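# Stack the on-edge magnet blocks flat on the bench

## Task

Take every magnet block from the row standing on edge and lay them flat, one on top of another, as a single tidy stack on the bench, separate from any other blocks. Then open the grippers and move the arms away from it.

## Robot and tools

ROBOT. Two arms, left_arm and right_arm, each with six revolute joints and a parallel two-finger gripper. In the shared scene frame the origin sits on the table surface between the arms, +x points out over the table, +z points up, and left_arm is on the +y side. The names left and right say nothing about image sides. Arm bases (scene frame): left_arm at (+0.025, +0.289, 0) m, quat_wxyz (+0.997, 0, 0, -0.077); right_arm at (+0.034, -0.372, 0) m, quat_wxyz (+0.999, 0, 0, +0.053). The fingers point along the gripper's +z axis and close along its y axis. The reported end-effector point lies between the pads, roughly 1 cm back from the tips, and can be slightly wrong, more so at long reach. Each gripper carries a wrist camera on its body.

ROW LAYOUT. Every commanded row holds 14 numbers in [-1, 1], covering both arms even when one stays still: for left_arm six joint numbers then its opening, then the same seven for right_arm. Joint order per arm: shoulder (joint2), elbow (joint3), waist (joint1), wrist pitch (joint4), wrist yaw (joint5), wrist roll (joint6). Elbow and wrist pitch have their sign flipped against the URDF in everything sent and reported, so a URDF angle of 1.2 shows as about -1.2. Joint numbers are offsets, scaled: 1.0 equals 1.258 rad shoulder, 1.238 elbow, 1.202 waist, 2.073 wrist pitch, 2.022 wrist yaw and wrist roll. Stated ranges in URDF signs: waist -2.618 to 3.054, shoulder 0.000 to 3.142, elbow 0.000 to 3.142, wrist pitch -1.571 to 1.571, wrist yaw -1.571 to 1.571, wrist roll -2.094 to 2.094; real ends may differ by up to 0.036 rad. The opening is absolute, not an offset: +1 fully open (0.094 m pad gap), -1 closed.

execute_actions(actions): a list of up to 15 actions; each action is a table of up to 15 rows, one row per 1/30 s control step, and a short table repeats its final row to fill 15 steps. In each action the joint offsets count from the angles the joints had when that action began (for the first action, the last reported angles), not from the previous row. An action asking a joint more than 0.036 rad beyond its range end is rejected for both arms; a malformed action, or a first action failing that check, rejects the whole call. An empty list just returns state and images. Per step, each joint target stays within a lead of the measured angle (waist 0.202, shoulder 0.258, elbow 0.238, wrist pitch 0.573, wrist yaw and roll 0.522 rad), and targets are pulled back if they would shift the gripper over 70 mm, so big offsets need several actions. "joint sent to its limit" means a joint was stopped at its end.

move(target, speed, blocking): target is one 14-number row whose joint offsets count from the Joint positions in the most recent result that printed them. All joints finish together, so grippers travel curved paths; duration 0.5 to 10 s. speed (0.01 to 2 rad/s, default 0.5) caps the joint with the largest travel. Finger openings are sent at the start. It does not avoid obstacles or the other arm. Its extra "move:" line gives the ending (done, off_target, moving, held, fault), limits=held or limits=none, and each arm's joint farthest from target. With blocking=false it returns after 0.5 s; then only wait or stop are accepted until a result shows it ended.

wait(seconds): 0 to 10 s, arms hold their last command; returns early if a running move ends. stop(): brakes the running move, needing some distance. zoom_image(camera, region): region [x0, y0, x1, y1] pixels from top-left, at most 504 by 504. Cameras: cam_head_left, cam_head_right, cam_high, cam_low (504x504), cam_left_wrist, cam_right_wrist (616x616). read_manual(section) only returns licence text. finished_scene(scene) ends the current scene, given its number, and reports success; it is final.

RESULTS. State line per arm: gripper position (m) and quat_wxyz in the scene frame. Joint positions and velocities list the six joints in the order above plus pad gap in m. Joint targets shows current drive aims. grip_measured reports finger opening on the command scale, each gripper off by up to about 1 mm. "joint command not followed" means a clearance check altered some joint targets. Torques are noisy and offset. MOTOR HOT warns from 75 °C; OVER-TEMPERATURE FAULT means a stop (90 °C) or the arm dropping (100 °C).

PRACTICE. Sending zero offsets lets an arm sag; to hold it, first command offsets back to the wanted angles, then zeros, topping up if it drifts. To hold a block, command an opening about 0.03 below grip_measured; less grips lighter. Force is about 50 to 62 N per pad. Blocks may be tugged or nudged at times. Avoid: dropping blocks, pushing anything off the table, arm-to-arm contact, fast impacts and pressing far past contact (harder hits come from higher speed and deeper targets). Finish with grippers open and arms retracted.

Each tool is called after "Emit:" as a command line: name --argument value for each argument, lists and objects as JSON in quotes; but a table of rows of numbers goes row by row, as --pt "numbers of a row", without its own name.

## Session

Emit:
execute_actions --actions '[]'

Scene clock: 0.00 s.
left_arm: end_effector_position=(+0.2052, -0.1272, +0.3705) grip_measured=+1.000 end_effector_quat_wxyz=(-0.075, -0.480, -0.545, +0.683) | right_arm: end_effector_position=(+0.4317, -0.3730, +0.2992) grip_measured=+1.000 end_effector_quat_wxyz=(-0.536, +0.668, -0.344, +0.385)
Joint names: [shoulder, elbow, waist, wrist pitch, wrist yaw, wrist roll]
Joint positions: left_arm=[ 1.779 -1.651 -0.611  0.229  1.408 -0.387  0.094] | right_arm=[ 1.241 -0.868 -0.437 -0.188 -0.794 -1.852  0.094]
Joint velocities: left_arm=[ 0.007  0.002  0.017 -0.081  0.007  0.051  0.   ] | right_arm=[ 0.017  0.007 -0.002  0.051 -0.066 -0.081  0.   ]
Joint torques (N m, as the arm reports them, + toward a larger Joint positions number): no reading
Joint targets: left_arm=[1.773 -1.656 -0.611 0.237 1.413 -0.385] | right_arm=[1.233 -0.881 -0.437 -0.188 -0.796 -1.847]

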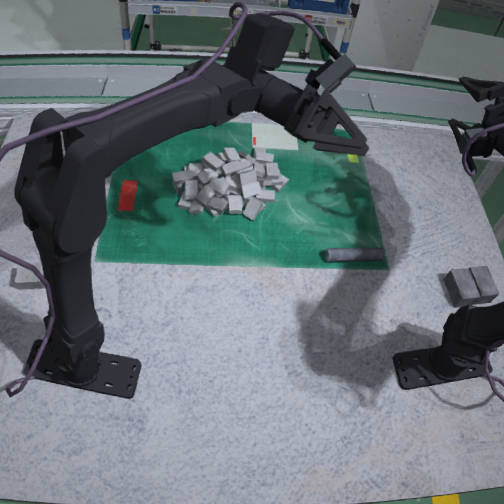

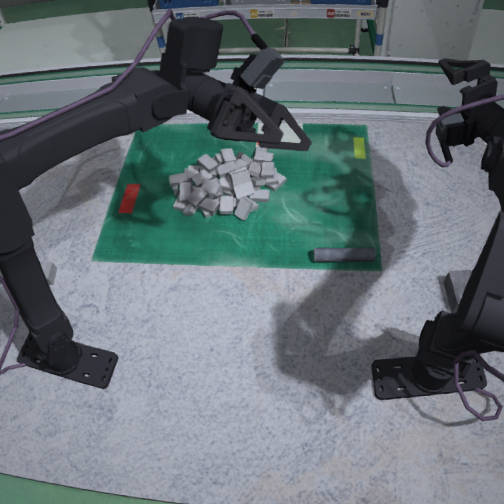

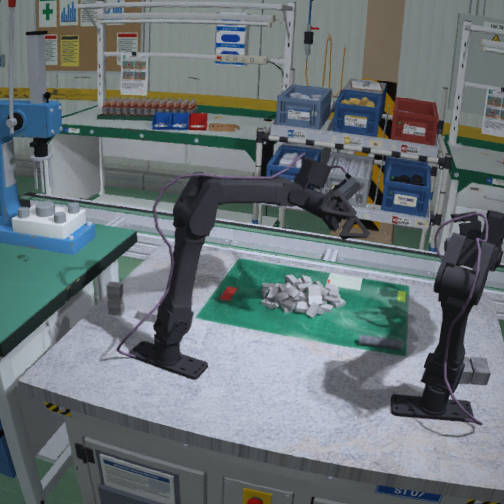

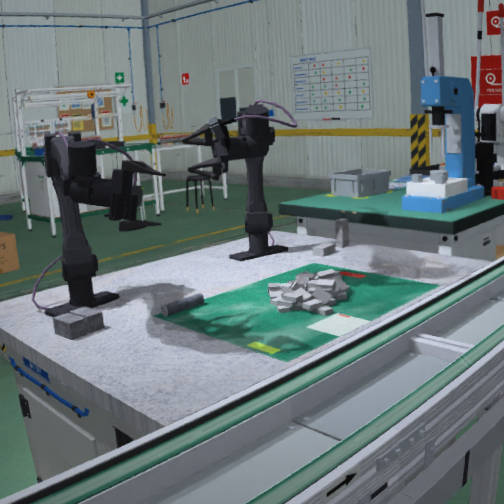

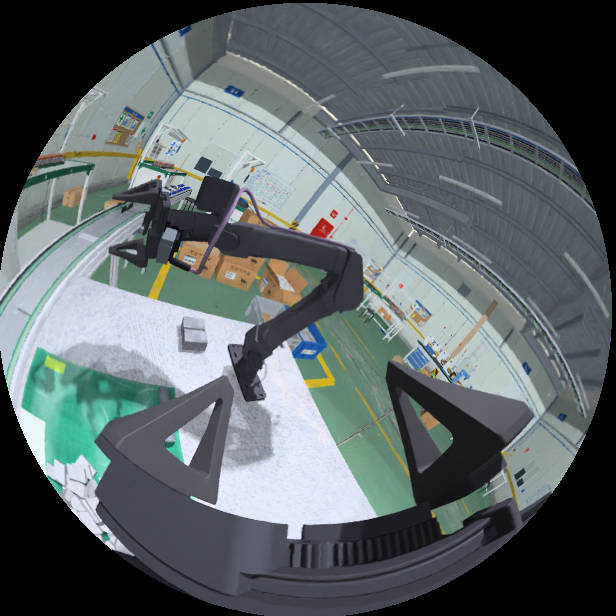

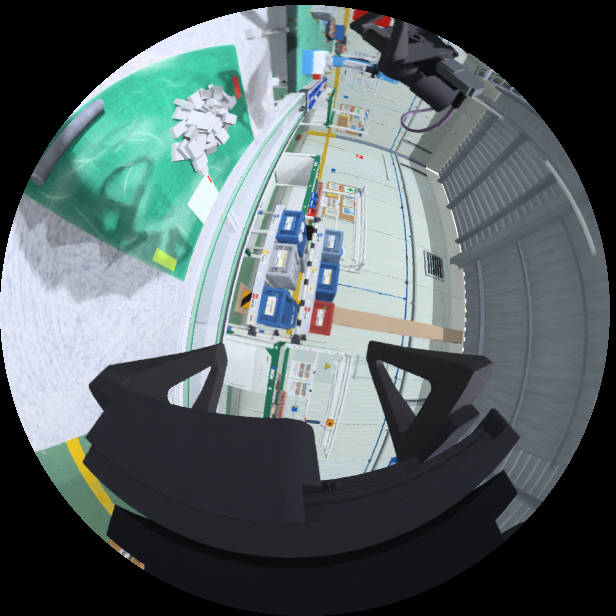

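Emit:
move --target '[-0.44,0.53,0.76,0.51,-0.95,-0.583,1,0,0,0,0,0,0,1]' --speed 1.2

Emit:
zoom_image --camera "cam_high" --region '[90,270,190,340]'

Emit:
zoom_image --camera "cam_low" --region '[290,210,370,270]'

Scene clock: 16.93 s.
left_arm: end_effector_position=(+0.2147, +0.4018, +0.1425) grip_measured=+1.000 end_effector_quat_wxyz=(-0.186, +0.734, -0.633, -0.163) | right_arm: end_effector_position=(+0.4317, -0.3730, +0.2992) grip_measured=+1.000 end_effector_quat_wxyz=(-0.536, +0.668, -0.344, +0.385)
Joint names: [shoulder, elbow, waist, wrist pitch, wrist yaw, wrist roll]
Joint positions: left_arm=[ 1.245 -1.006  0.294  1.261 -0.495 -1.561  0.094] | right_arm=[ 1.241 -0.868 -0.437 -0.188 -0.794 -1.852  0.094]
Joint velocities: left_arm=[-0.007  0.002  0.002  0.007  0.007 -0.066  0.   ] | right_arm=[-0.022 -0.007 -0.012  0.037 -0.037 -0.037  0.   ]
Joint torques (N m, as the arm reports them, + toward a larger Joint positions number): left_arm=[-4.55 -5.09  0.69 -0.14 -0.49 -0.05] | right_arm=[-4.   -7.75 -0.01 -1.93 -0.08  0.03]
Joint targets: left_arm=[1.225 -0.995 0.302 1.286 -0.513 -1.566] | right_arm=[1.241 -0.868 -0.437 -0.188 -0.794 -1.852]
move: off_target (left_arm); limits=none; left_arm: farthest joint: the wrist pitch, 0.025 radians from its target (1.057 radians at the start); right_arm: farthest joint: the waist, 0.000 radians from its target (0.000 radians at the start)

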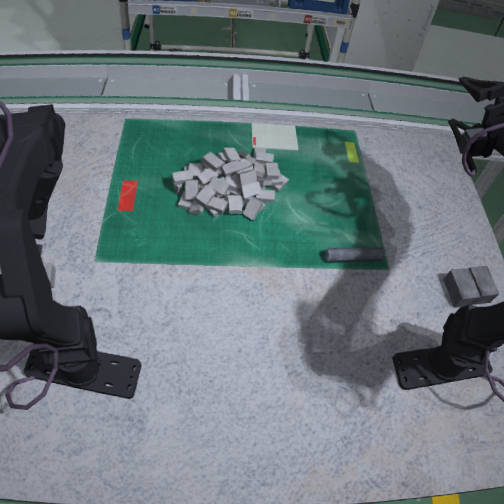

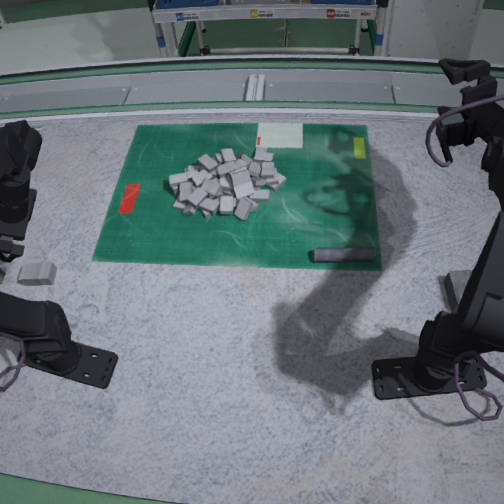

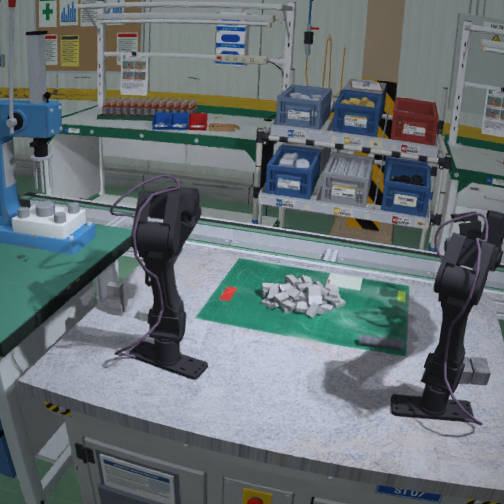

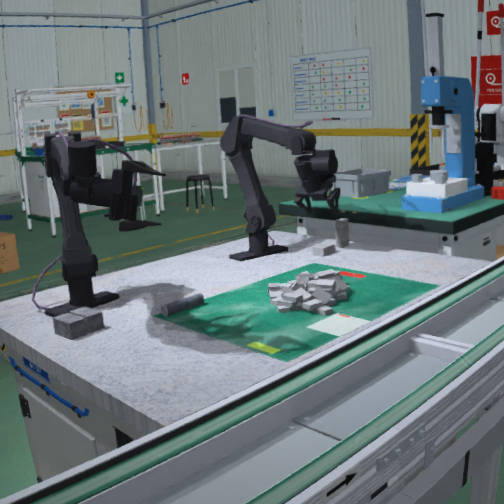

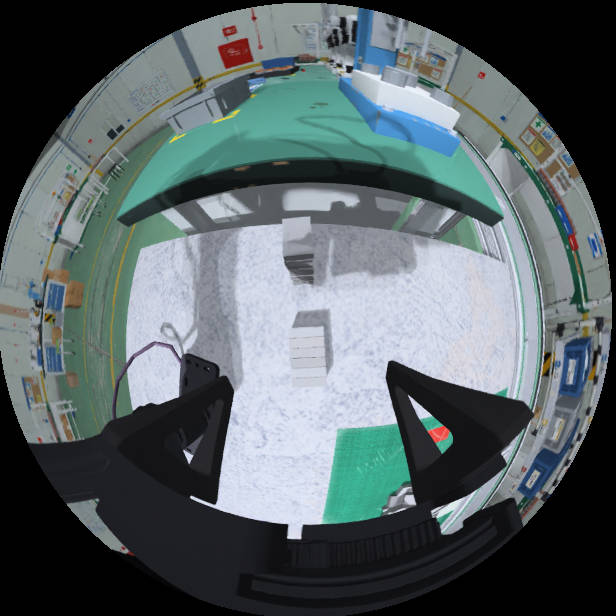

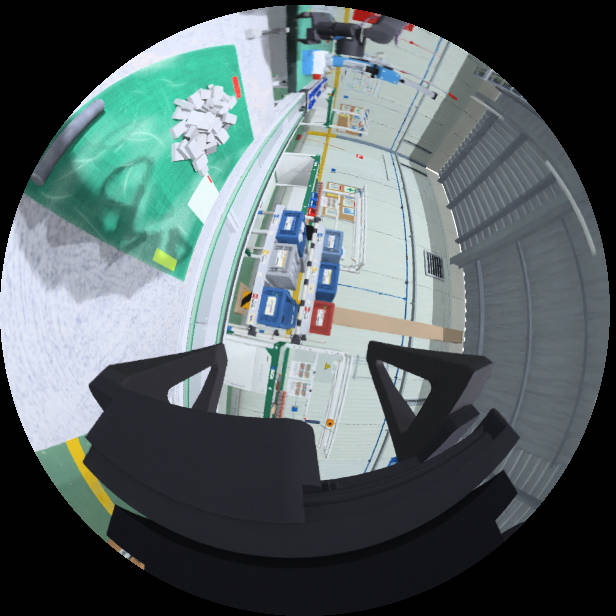

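Region (90, 270, 190, 340) of cam_high's 504x504 image, scaled by 5.040, with more detail than that image has; it fills the top 353 rows of this view, and the rest is white.

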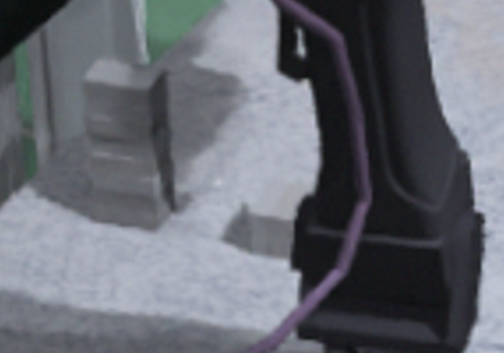

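Region (290, 210, 370, 270) of cam_low's 504x504 image, scaled by 6.300, with more detail than that image has; it fills the top 378 rows of this view, and the rest is white.

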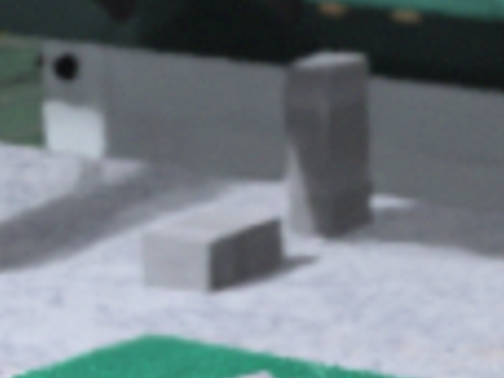

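Emit:
move --target '[0.186,0.46,-0.19,-0.352,-0.335,0,1,0,0,0,0,0,0,1]' --speed 0.7

Scene clock: 29.77 s.
left_arm: end_effector_position=(+0.2093, +0.4384, +0.0604) grip_measured=+1.000 end_effector_quat_wxyz=(-0.398, +0.566, -0.619, -0.371) | right_arm: end_effector_position=(+0.4317, -0.3730, +0.2992) grip_measured=+1.000 end_effector_quat_wxyz=(-0.536, +0.668, -0.344, +0.385)
Joint names: [shoulder, elbow, waist, wrist pitch, wrist yaw, wrist roll]
Joint positions: left_arm=[ 1.469 -0.445  0.076  0.546 -1.151 -1.561  0.094] | right_arm=[ 1.241 -0.868 -0.437 -0.188 -0.794 -1.852  0.094]
Joint velocities: left_arm=[-0.002 -0.002 -0.007  0.022 -0.037  0.007  0.   ] | right_arm=[-0.012 -0.002 -0.002  0.007 -0.081 -0.007  0.   ]
Joint torques (N m, as the arm reports them, + toward a larger Joint positions number): left_arm=[-2.81 -3.69 -0.81 -0.46 -0.79  0.  ] | right_arm=[-4.01 -7.82 -0.02 -1.92 -0.07  0.04]
Joint targets: left_arm=[1.479 -0.436 0.066 0.531 -1.173 -1.561] | right_arm=[1.241 -0.868 -0.437 -0.188 -0.794 -1.852]
move: off_target (left_arm); limits=none; left_arm: farthest joint: the wrist yaw, 0.021 radians from its target (0.677 radians at the start); right_arm: farthest joint: the waist, 0.000 radians from its target (0.000 radians at the start)

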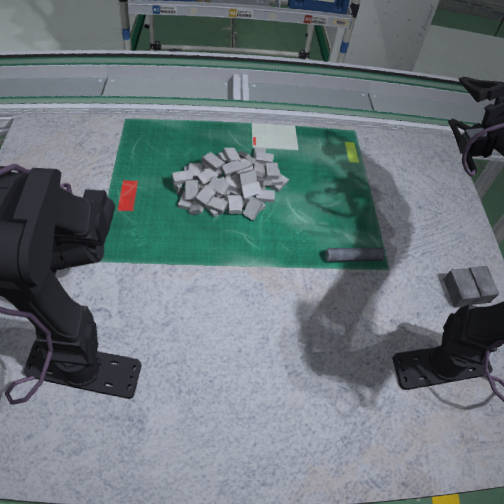

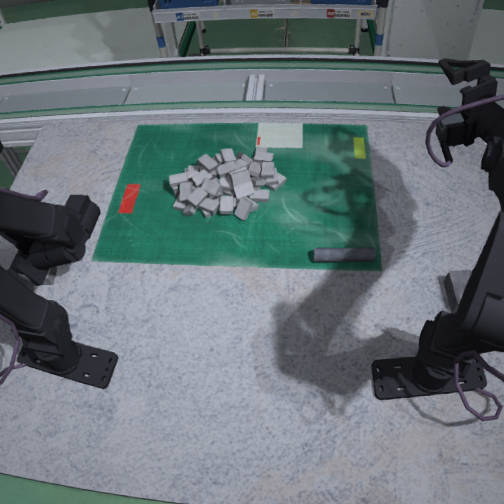

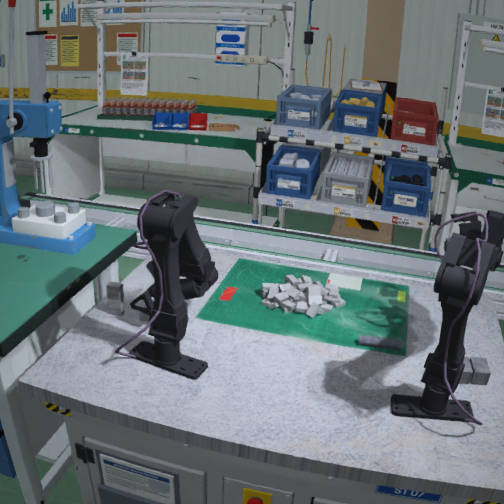

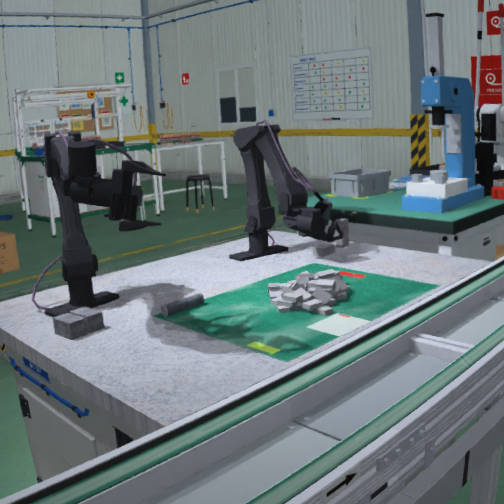

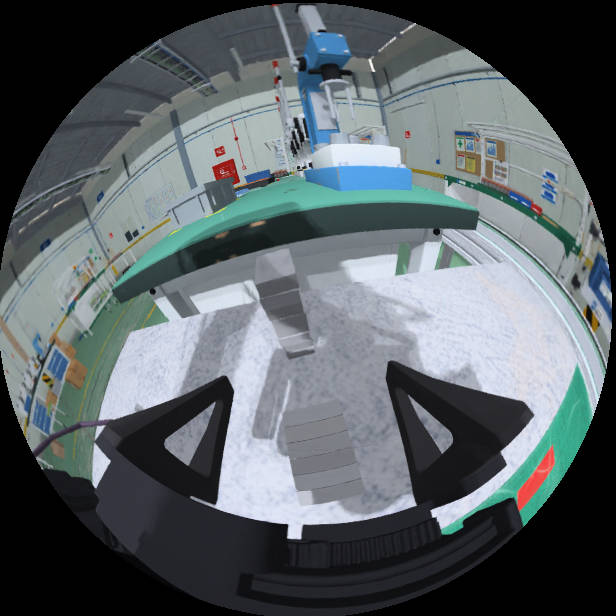

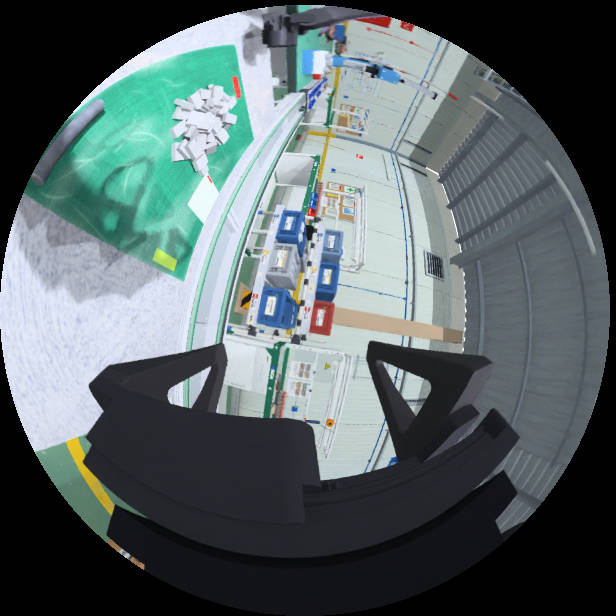

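Emit:
move --target '[0.11,0.038,0,-0.087,-0.01,0,1,0,0,0,0,0,0,1]' --speed 0.3

Emit:
zoom_image --camera "cam_low" --region '[270,190,370,270]'

Emit:
zoom_image --camera "cam_high" --region '[90,270,190,340]'

Scene clock: 40.00 s.
left_arm: end_effector_position=(+0.2127, +0.4381, +0.0353) grip_measured=+1.000 end_effector_quat_wxyz=(-0.400, +0.568, -0.618, -0.369) | right_arm: end_effector_position=(+0.4317, -0.3730, +0.2992) grip_measured=+1.000 end_effector_quat_wxyz=(-0.536, +0.668, -0.344, +0.385)
Joint names: [shoulder, elbow, waist, wrist pitch, wrist yaw, wrist roll]
Joint positions: left_arm=[ 1.596 -0.412  0.076  0.381 -1.15  -1.561  0.094] | right_arm=[ 1.241 -0.868 -0.437 -0.188 -0.794 -1.852  0.094]
Joint velocities: left_arm=[-0.002  0.002 -0.002 -0.051 -0.022 -0.051  0.   ] | right_arm=[-0.017 -0.017  0.007 -0.037  0.066 -0.11   0.   ]
Joint torques (N m, as the arm reports them, + toward a larger Joint positions number): left_arm=[-3.16 -2.8  -0.04 -0.47 -0.79 -0.01] | right_arm=[-4.04 -7.79  0.01 -1.91 -0.06  0.03]
Joint targets: left_arm=[1.608 -0.398 0.076 0.366 -1.171 -1.561] | right_arm=[1.241 -0.868 -0.437 -0.188 -0.794 -1.852]
move: off_target (left_arm); limits=none; left_arm: farthest joint: the wrist yaw, 0.021 radians from its target (0.020 radians at the start); right_arm: farthest joint: the waist, 0.000 radians from its target (0.000 radians at the start)

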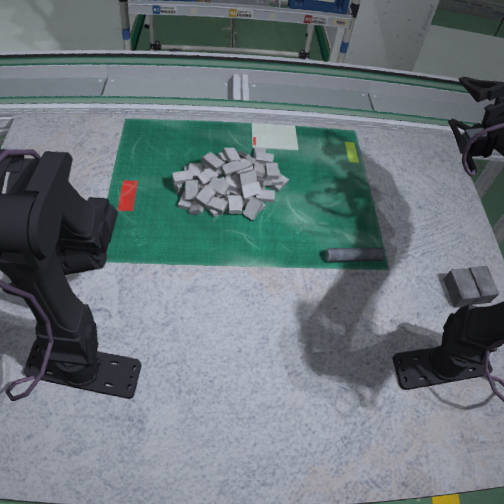

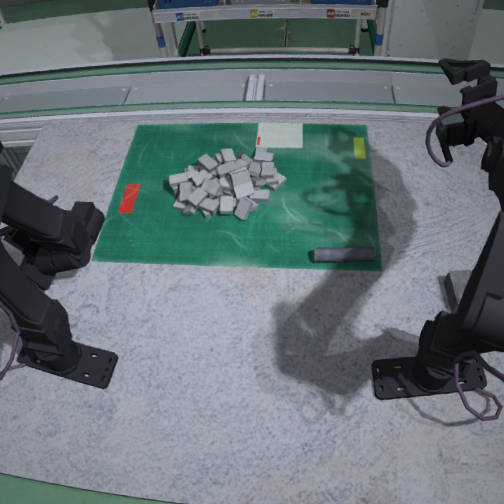

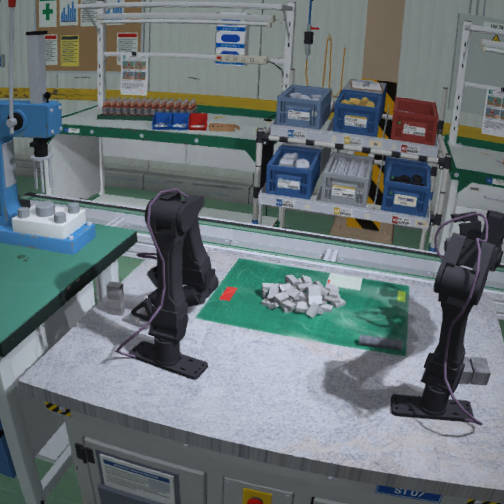

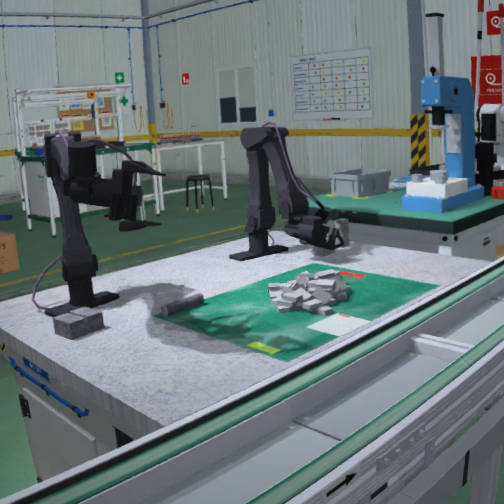

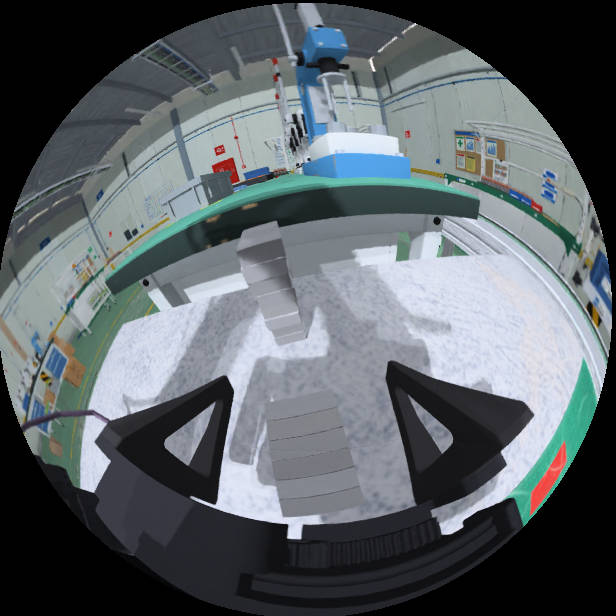

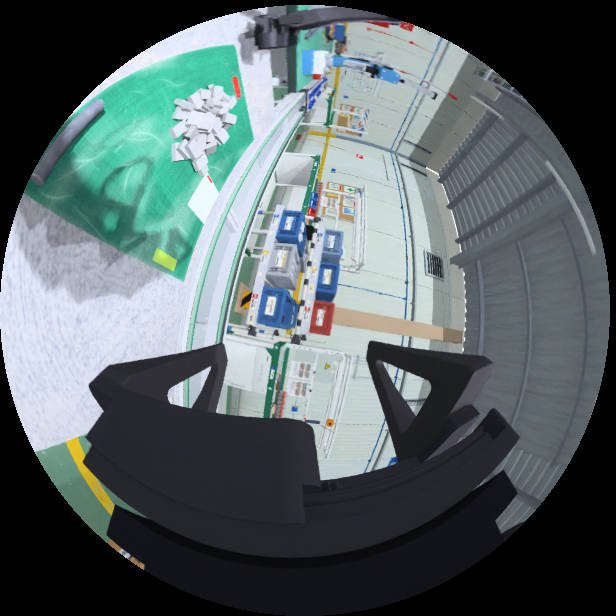

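Region (270, 190, 370, 270) of cam_low's 504x504 image, scaled by 5.040, with more detail than that image has; it fills the top 403 rows of this view, and the rest is white.

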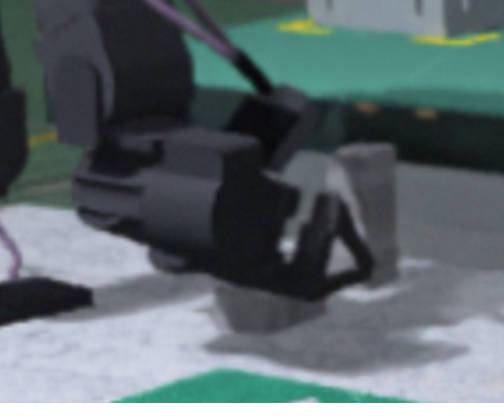

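Region (90, 270, 190, 340) of cam_high's 504x504 image, scaled by 5.040, with more detail than that image has; it fills the top 353 rows of this view, and the rest is white.

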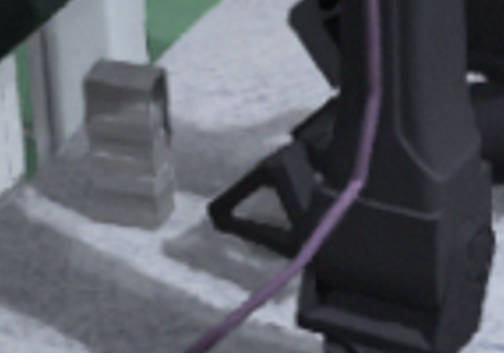

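Emit:
move --target '[-0.14,-0.06,0,0.11,0,0,1,0,0,0,0,0,0,1]' --speed 0.6

Emit:
move --target '[0.2,-0.21,-0.06,0.2,0.07,-0.246,1,0,0,0,0,0,0,1]' --speed 0.6

Scene clock: 63.50 s.
left_arm: end_effector_position=(+0.2133, +0.4374, +0.0684) grip_measured=+1.000 end_effector_quat_wxyz=(-0.401, +0.572, -0.617, -0.362) | right_arm: end_effector_position=(+0.4317, -0.3730, +0.2992) grip_measured=+1.000 end_effector_quat_wxyz=(-0.536, +0.668, -0.344, +0.385)
Joint names: [shoulder, elbow, waist, wrist pitch, wrist yaw, wrist roll]
Joint positions: left_arm=[ 1.435 -0.469  0.076  0.584 -1.141 -1.561  0.094] | right_arm=[ 1.241 -0.868 -0.437 -0.188 -0.794 -1.852  0.094]
Joint velocities: left_arm=[-0.012 -0.007  0.012  0.051 -0.007  0.051  0.   ] | right_arm=[-0.002  0.012  0.002 -0.037 -0.037 -0.051  0.   ]
Joint torques (N m, as the arm reports them, + toward a larger Joint positions number): left_arm=[-4.69 -5.76 -0.02 -0.05 -0.67 -0.01] | right_arm=[-4.05 -7.81  0.02 -1.93 -0.08  0.04]
Joint targets: left_arm=[1.420 -0.486 0.076 0.608 -1.150 -1.561] | right_arm=[1.241 -0.868 -0.437 -0.188 -0.794 -1.852]
move: off_target (left_arm); limits=none; left_arm: farthest joint: the wrist pitch, 0.026 radians from its target (0.229 radians at the start); right_arm: farthest joint: the waist, 0.000 radians from its target (0.000 radians at the start)

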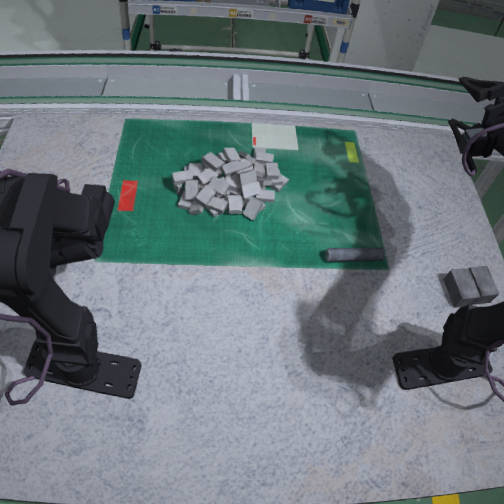

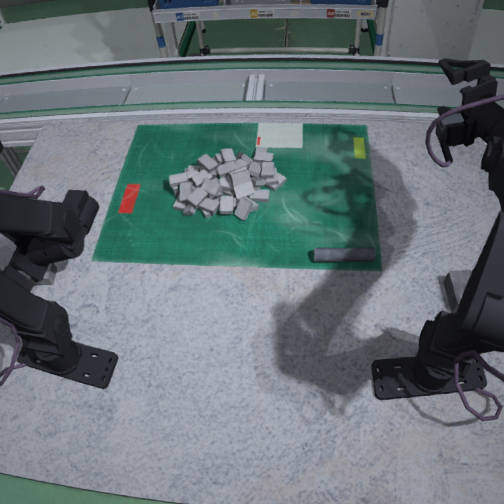

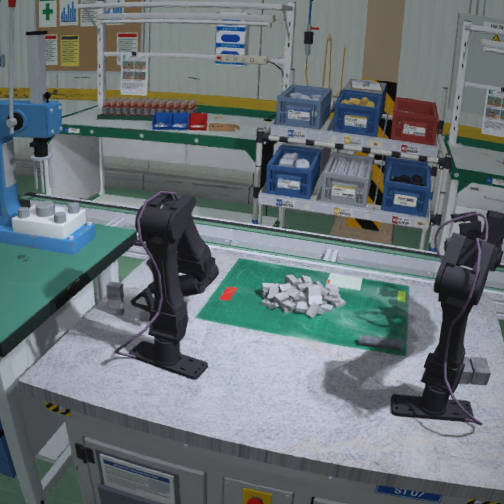

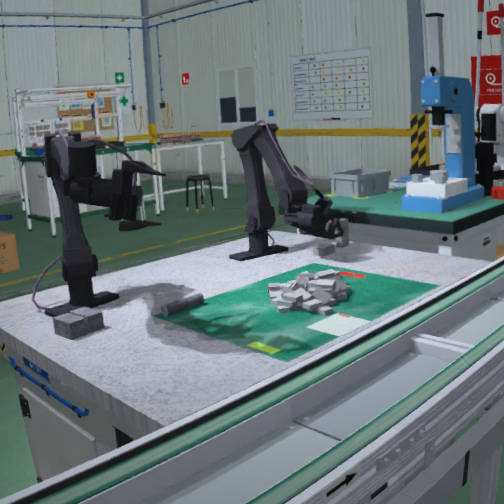

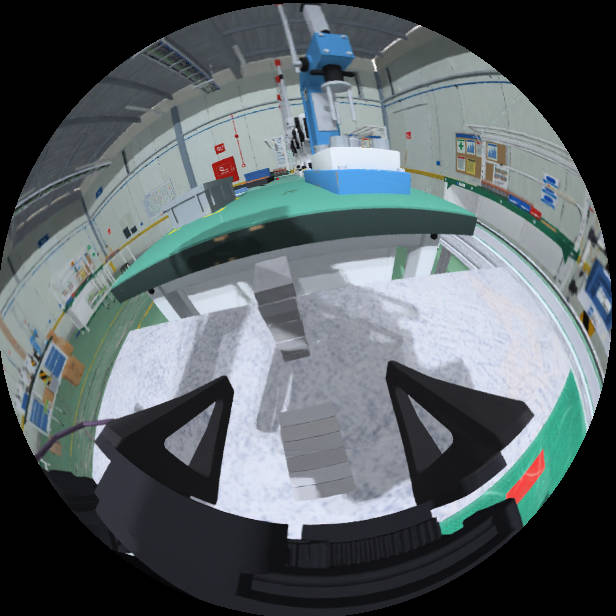

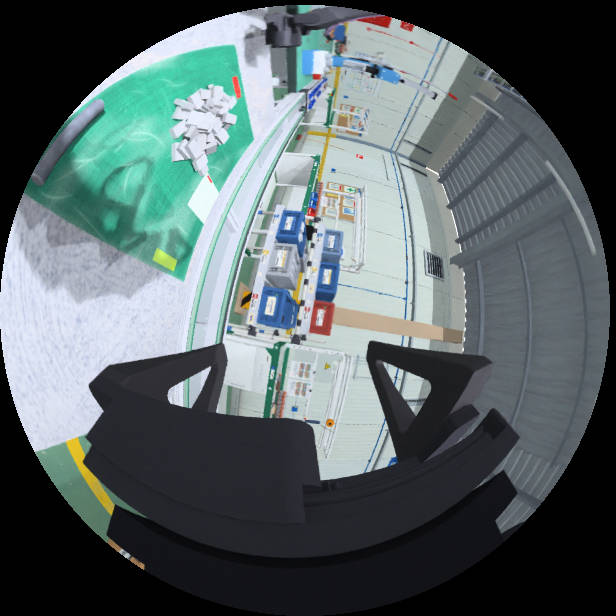

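Scene clock: 65.17 s.
left_arm: end_effector_position=(+0.2199, +0.4129, +0.0581) grip_measured=+1.000 end_effector_quat_wxyz=(-0.343, +0.655, -0.570, -0.358) | right_arm: end_effector_position=(+0.4317, -0.3730, +0.2992) grip_measured=+1.000 end_effector_quat_wxyz=(-0.536, +0.668, -0.344, +0.385)
Joint names: [shoulder, elbow, waist, wrist pitch, wrist yaw, wrist roll]
Joint positions: left_arm=[ 1.675 -0.71   0.013  0.977 -0.995 -2.053  0.094] | right_arm=[ 1.241 -0.868 -0.437 -0.188 -0.794 -1.852  0.094]
Joint velocities: left_arm=[-0.007 -0.007  0.007 -0.037  0.066 -0.037  0.   ] | right_arm=[ 0.002 -0.012 -0.012  0.022 -0.022 -0.037  0.   ]
Joint torques (N m, as the arm reports them, + toward a larger Joint positions number): left_arm=[-4.33 -5.43 -0.8   0.65 -0.53 -0.04] | right_arm=[-3.99 -7.76 -0.06 -1.93 -0.09  0.04]
Joint targets: left_arm=[1.687 -0.729 0.003 0.998 -1.000 -2.059] | right_arm=[1.241 -0.868 -0.437 -0.188 -0.794 -1.852]
move: off_target (left_arm); limits=none; left_arm: farthest joint: the wrist pitch, 0.022 radians from its target (0.415 radians at the start); right_arm: farthest joint: the waist, 0.000 radians from its target (0.000 radians at the start)

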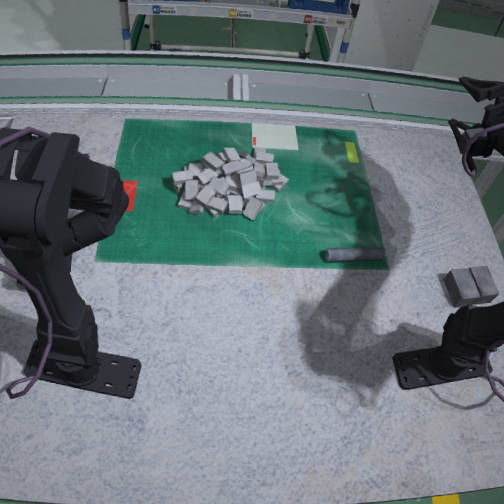

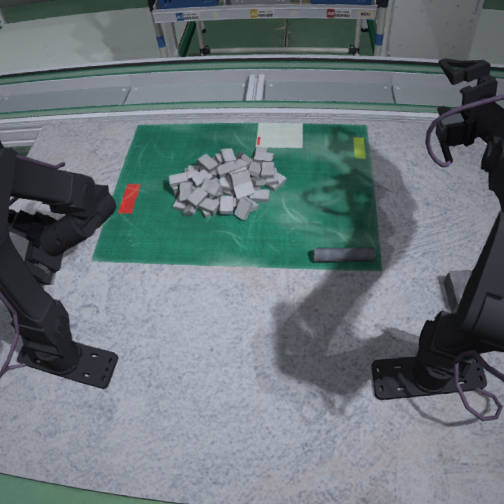

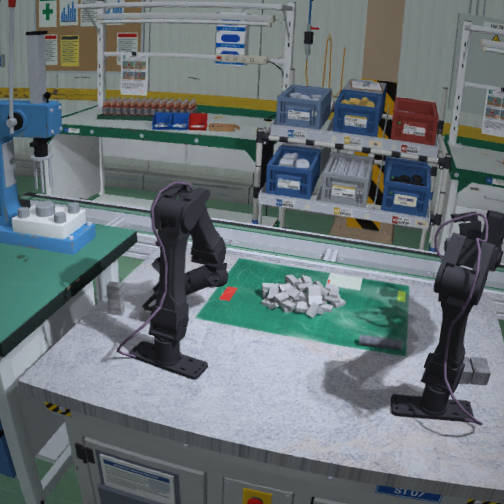

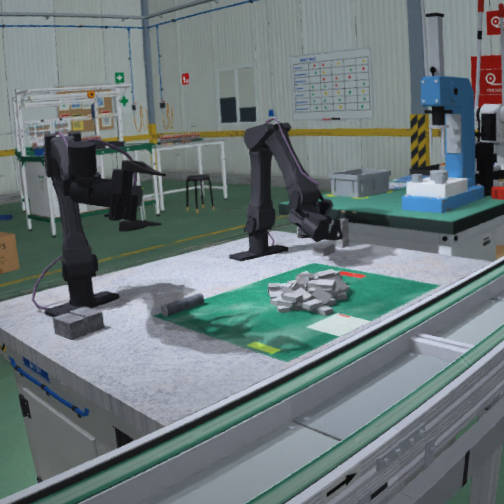

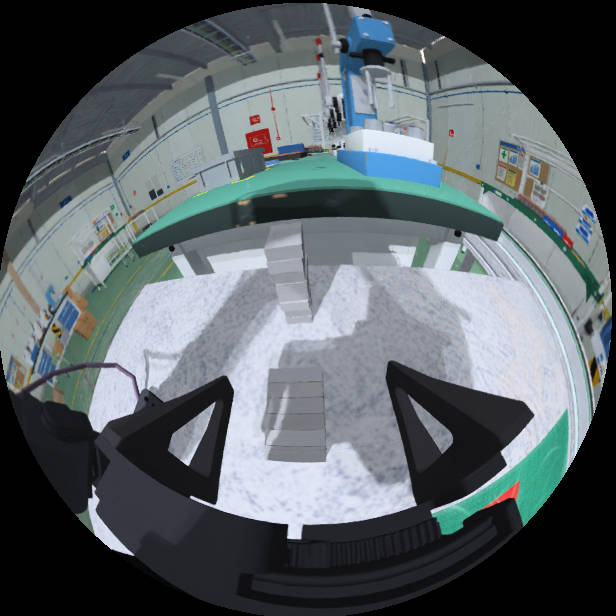

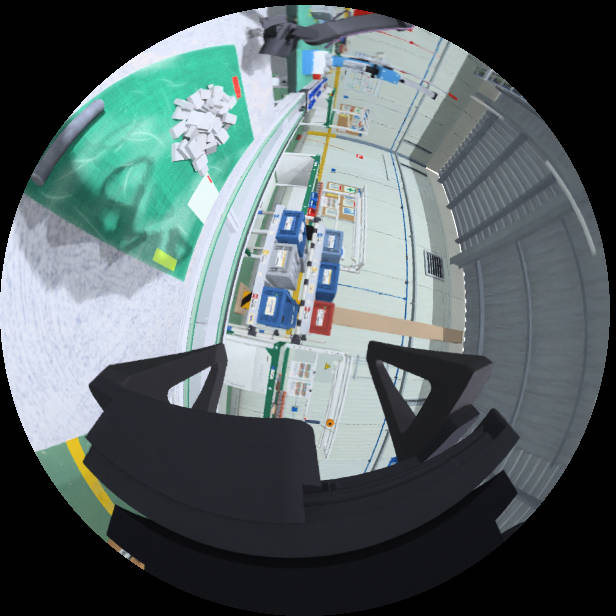

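Aligned. Descend to s1.84, e−.645, p.785.

Emit:
move --target '[0.139,0.061,0,-0.097,0,0,1,0,0,0,0,0,0,1]' --speed 0.25

Emit:
zoom_image --camera "cam_high" --region '[90,270,190,340]'

Emit:
zoom_image --camera "cam_low" --region '[270,190,370,270]'

Scene clock: 70.93 s.
left_arm: end_effector_position=(+0.2130, +0.4132, +0.0139) grip_measured=+1.000 end_effector_quat_wxyz=(-0.330, +0.647, -0.577, -0.373) | right_arm: end_effector_position=(+0.4317, -0.3730, +0.2992) grip_measured=+1.000 end_effector_quat_wxyz=(-0.536, +0.668, -0.344, +0.385)
Joint names: [shoulder, elbow, waist, wrist pitch, wrist yaw, wrist roll]
Joint positions: left_arm=[ 1.839 -0.648  0.013  0.794 -0.988 -2.053  0.094] | right_arm=[ 1.241 -0.868 -0.437 -0.188 -0.794 -1.852  0.094]
Joint velocities: left_arm=[-0.002 -0.002 -0.002  0.007  0.007  0.022  0.   ] | right_arm=[ 0.007  0.007  0.002  0.095 -0.022  0.007  0.   ]
Joint torques (N m, as the arm reports them, + toward a larger Joint positions number): left_arm=[-5.02 -2.2  -0.02  0.29 -0.55  0.  ] | right_arm=[-3.99 -7.81 -0.04 -1.92 -0.08  0.04]
Joint targets: left_arm=[1.850 -0.634 0.013 0.776 -0.995 -2.053] | right_arm=[1.241 -0.868 -0.437 -0.188 -0.794 -1.852]
move: done; limits=none; left_arm: farthest joint: the wrist pitch, 0.018 radians from its target (0.201 radians at the start); right_arm: farthest joint: the waist, 0.000 radians from its target (0.000 radians at the start)

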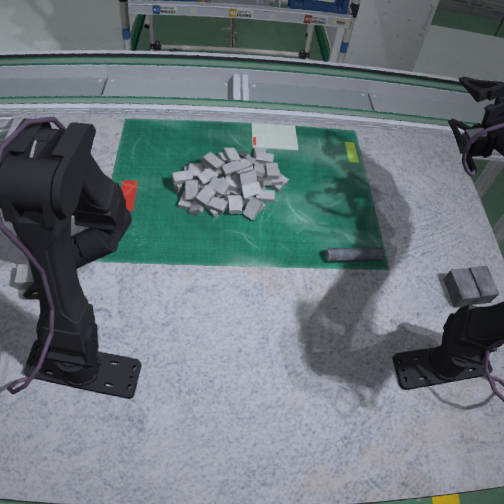

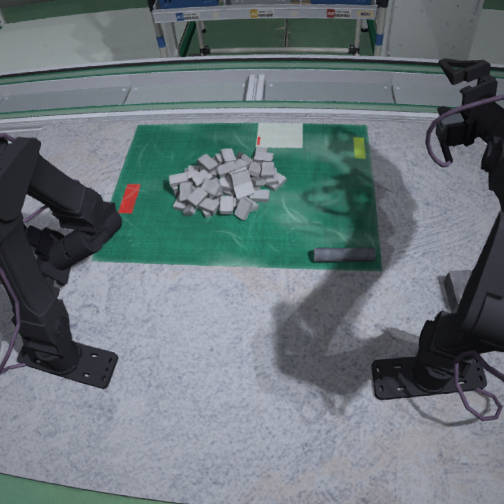

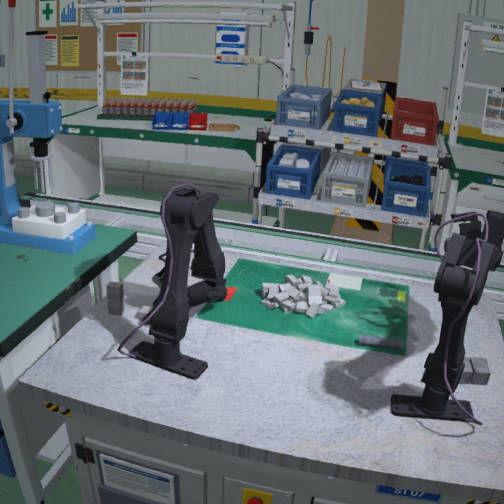

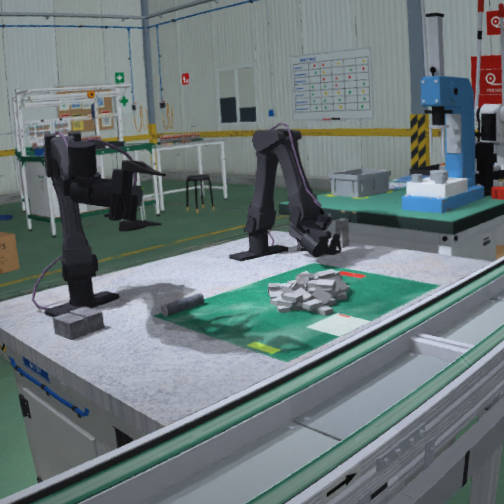

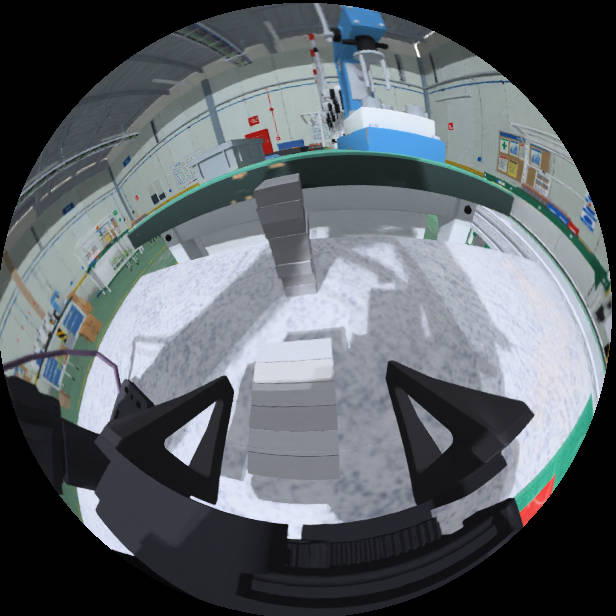

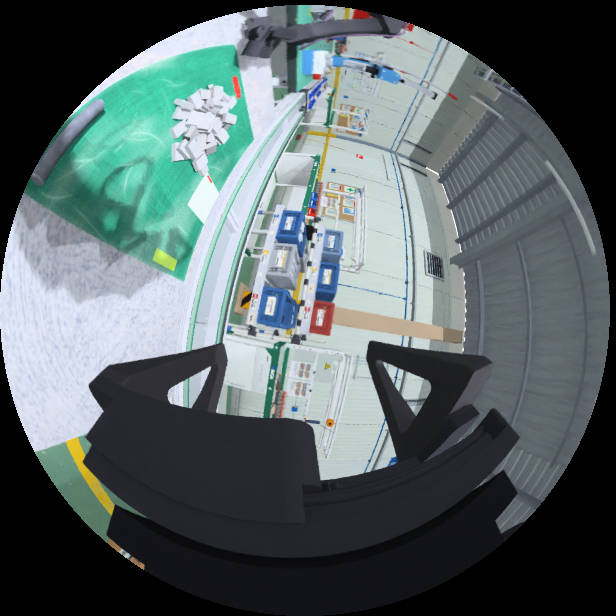

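Region (90, 270, 190, 340) of cam_high's 504x504 image, scaled by 5.040, with more detail than that image has; it fills the top 353 rows of this view, and the rest is white.

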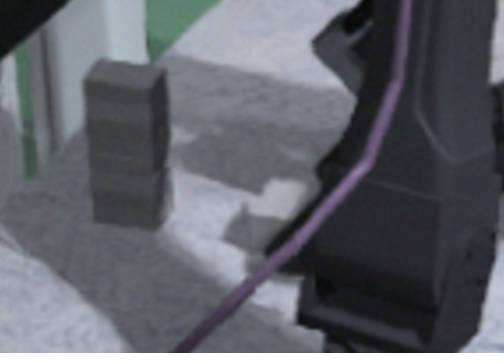

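Region (270, 190, 370, 270) of cam_low's 504x504 image, scaled by 5.040, with more detail than that image has; it fills the top 403 rows of this view, and the rest is white.

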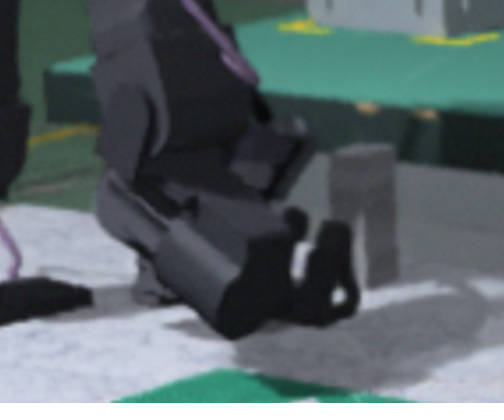

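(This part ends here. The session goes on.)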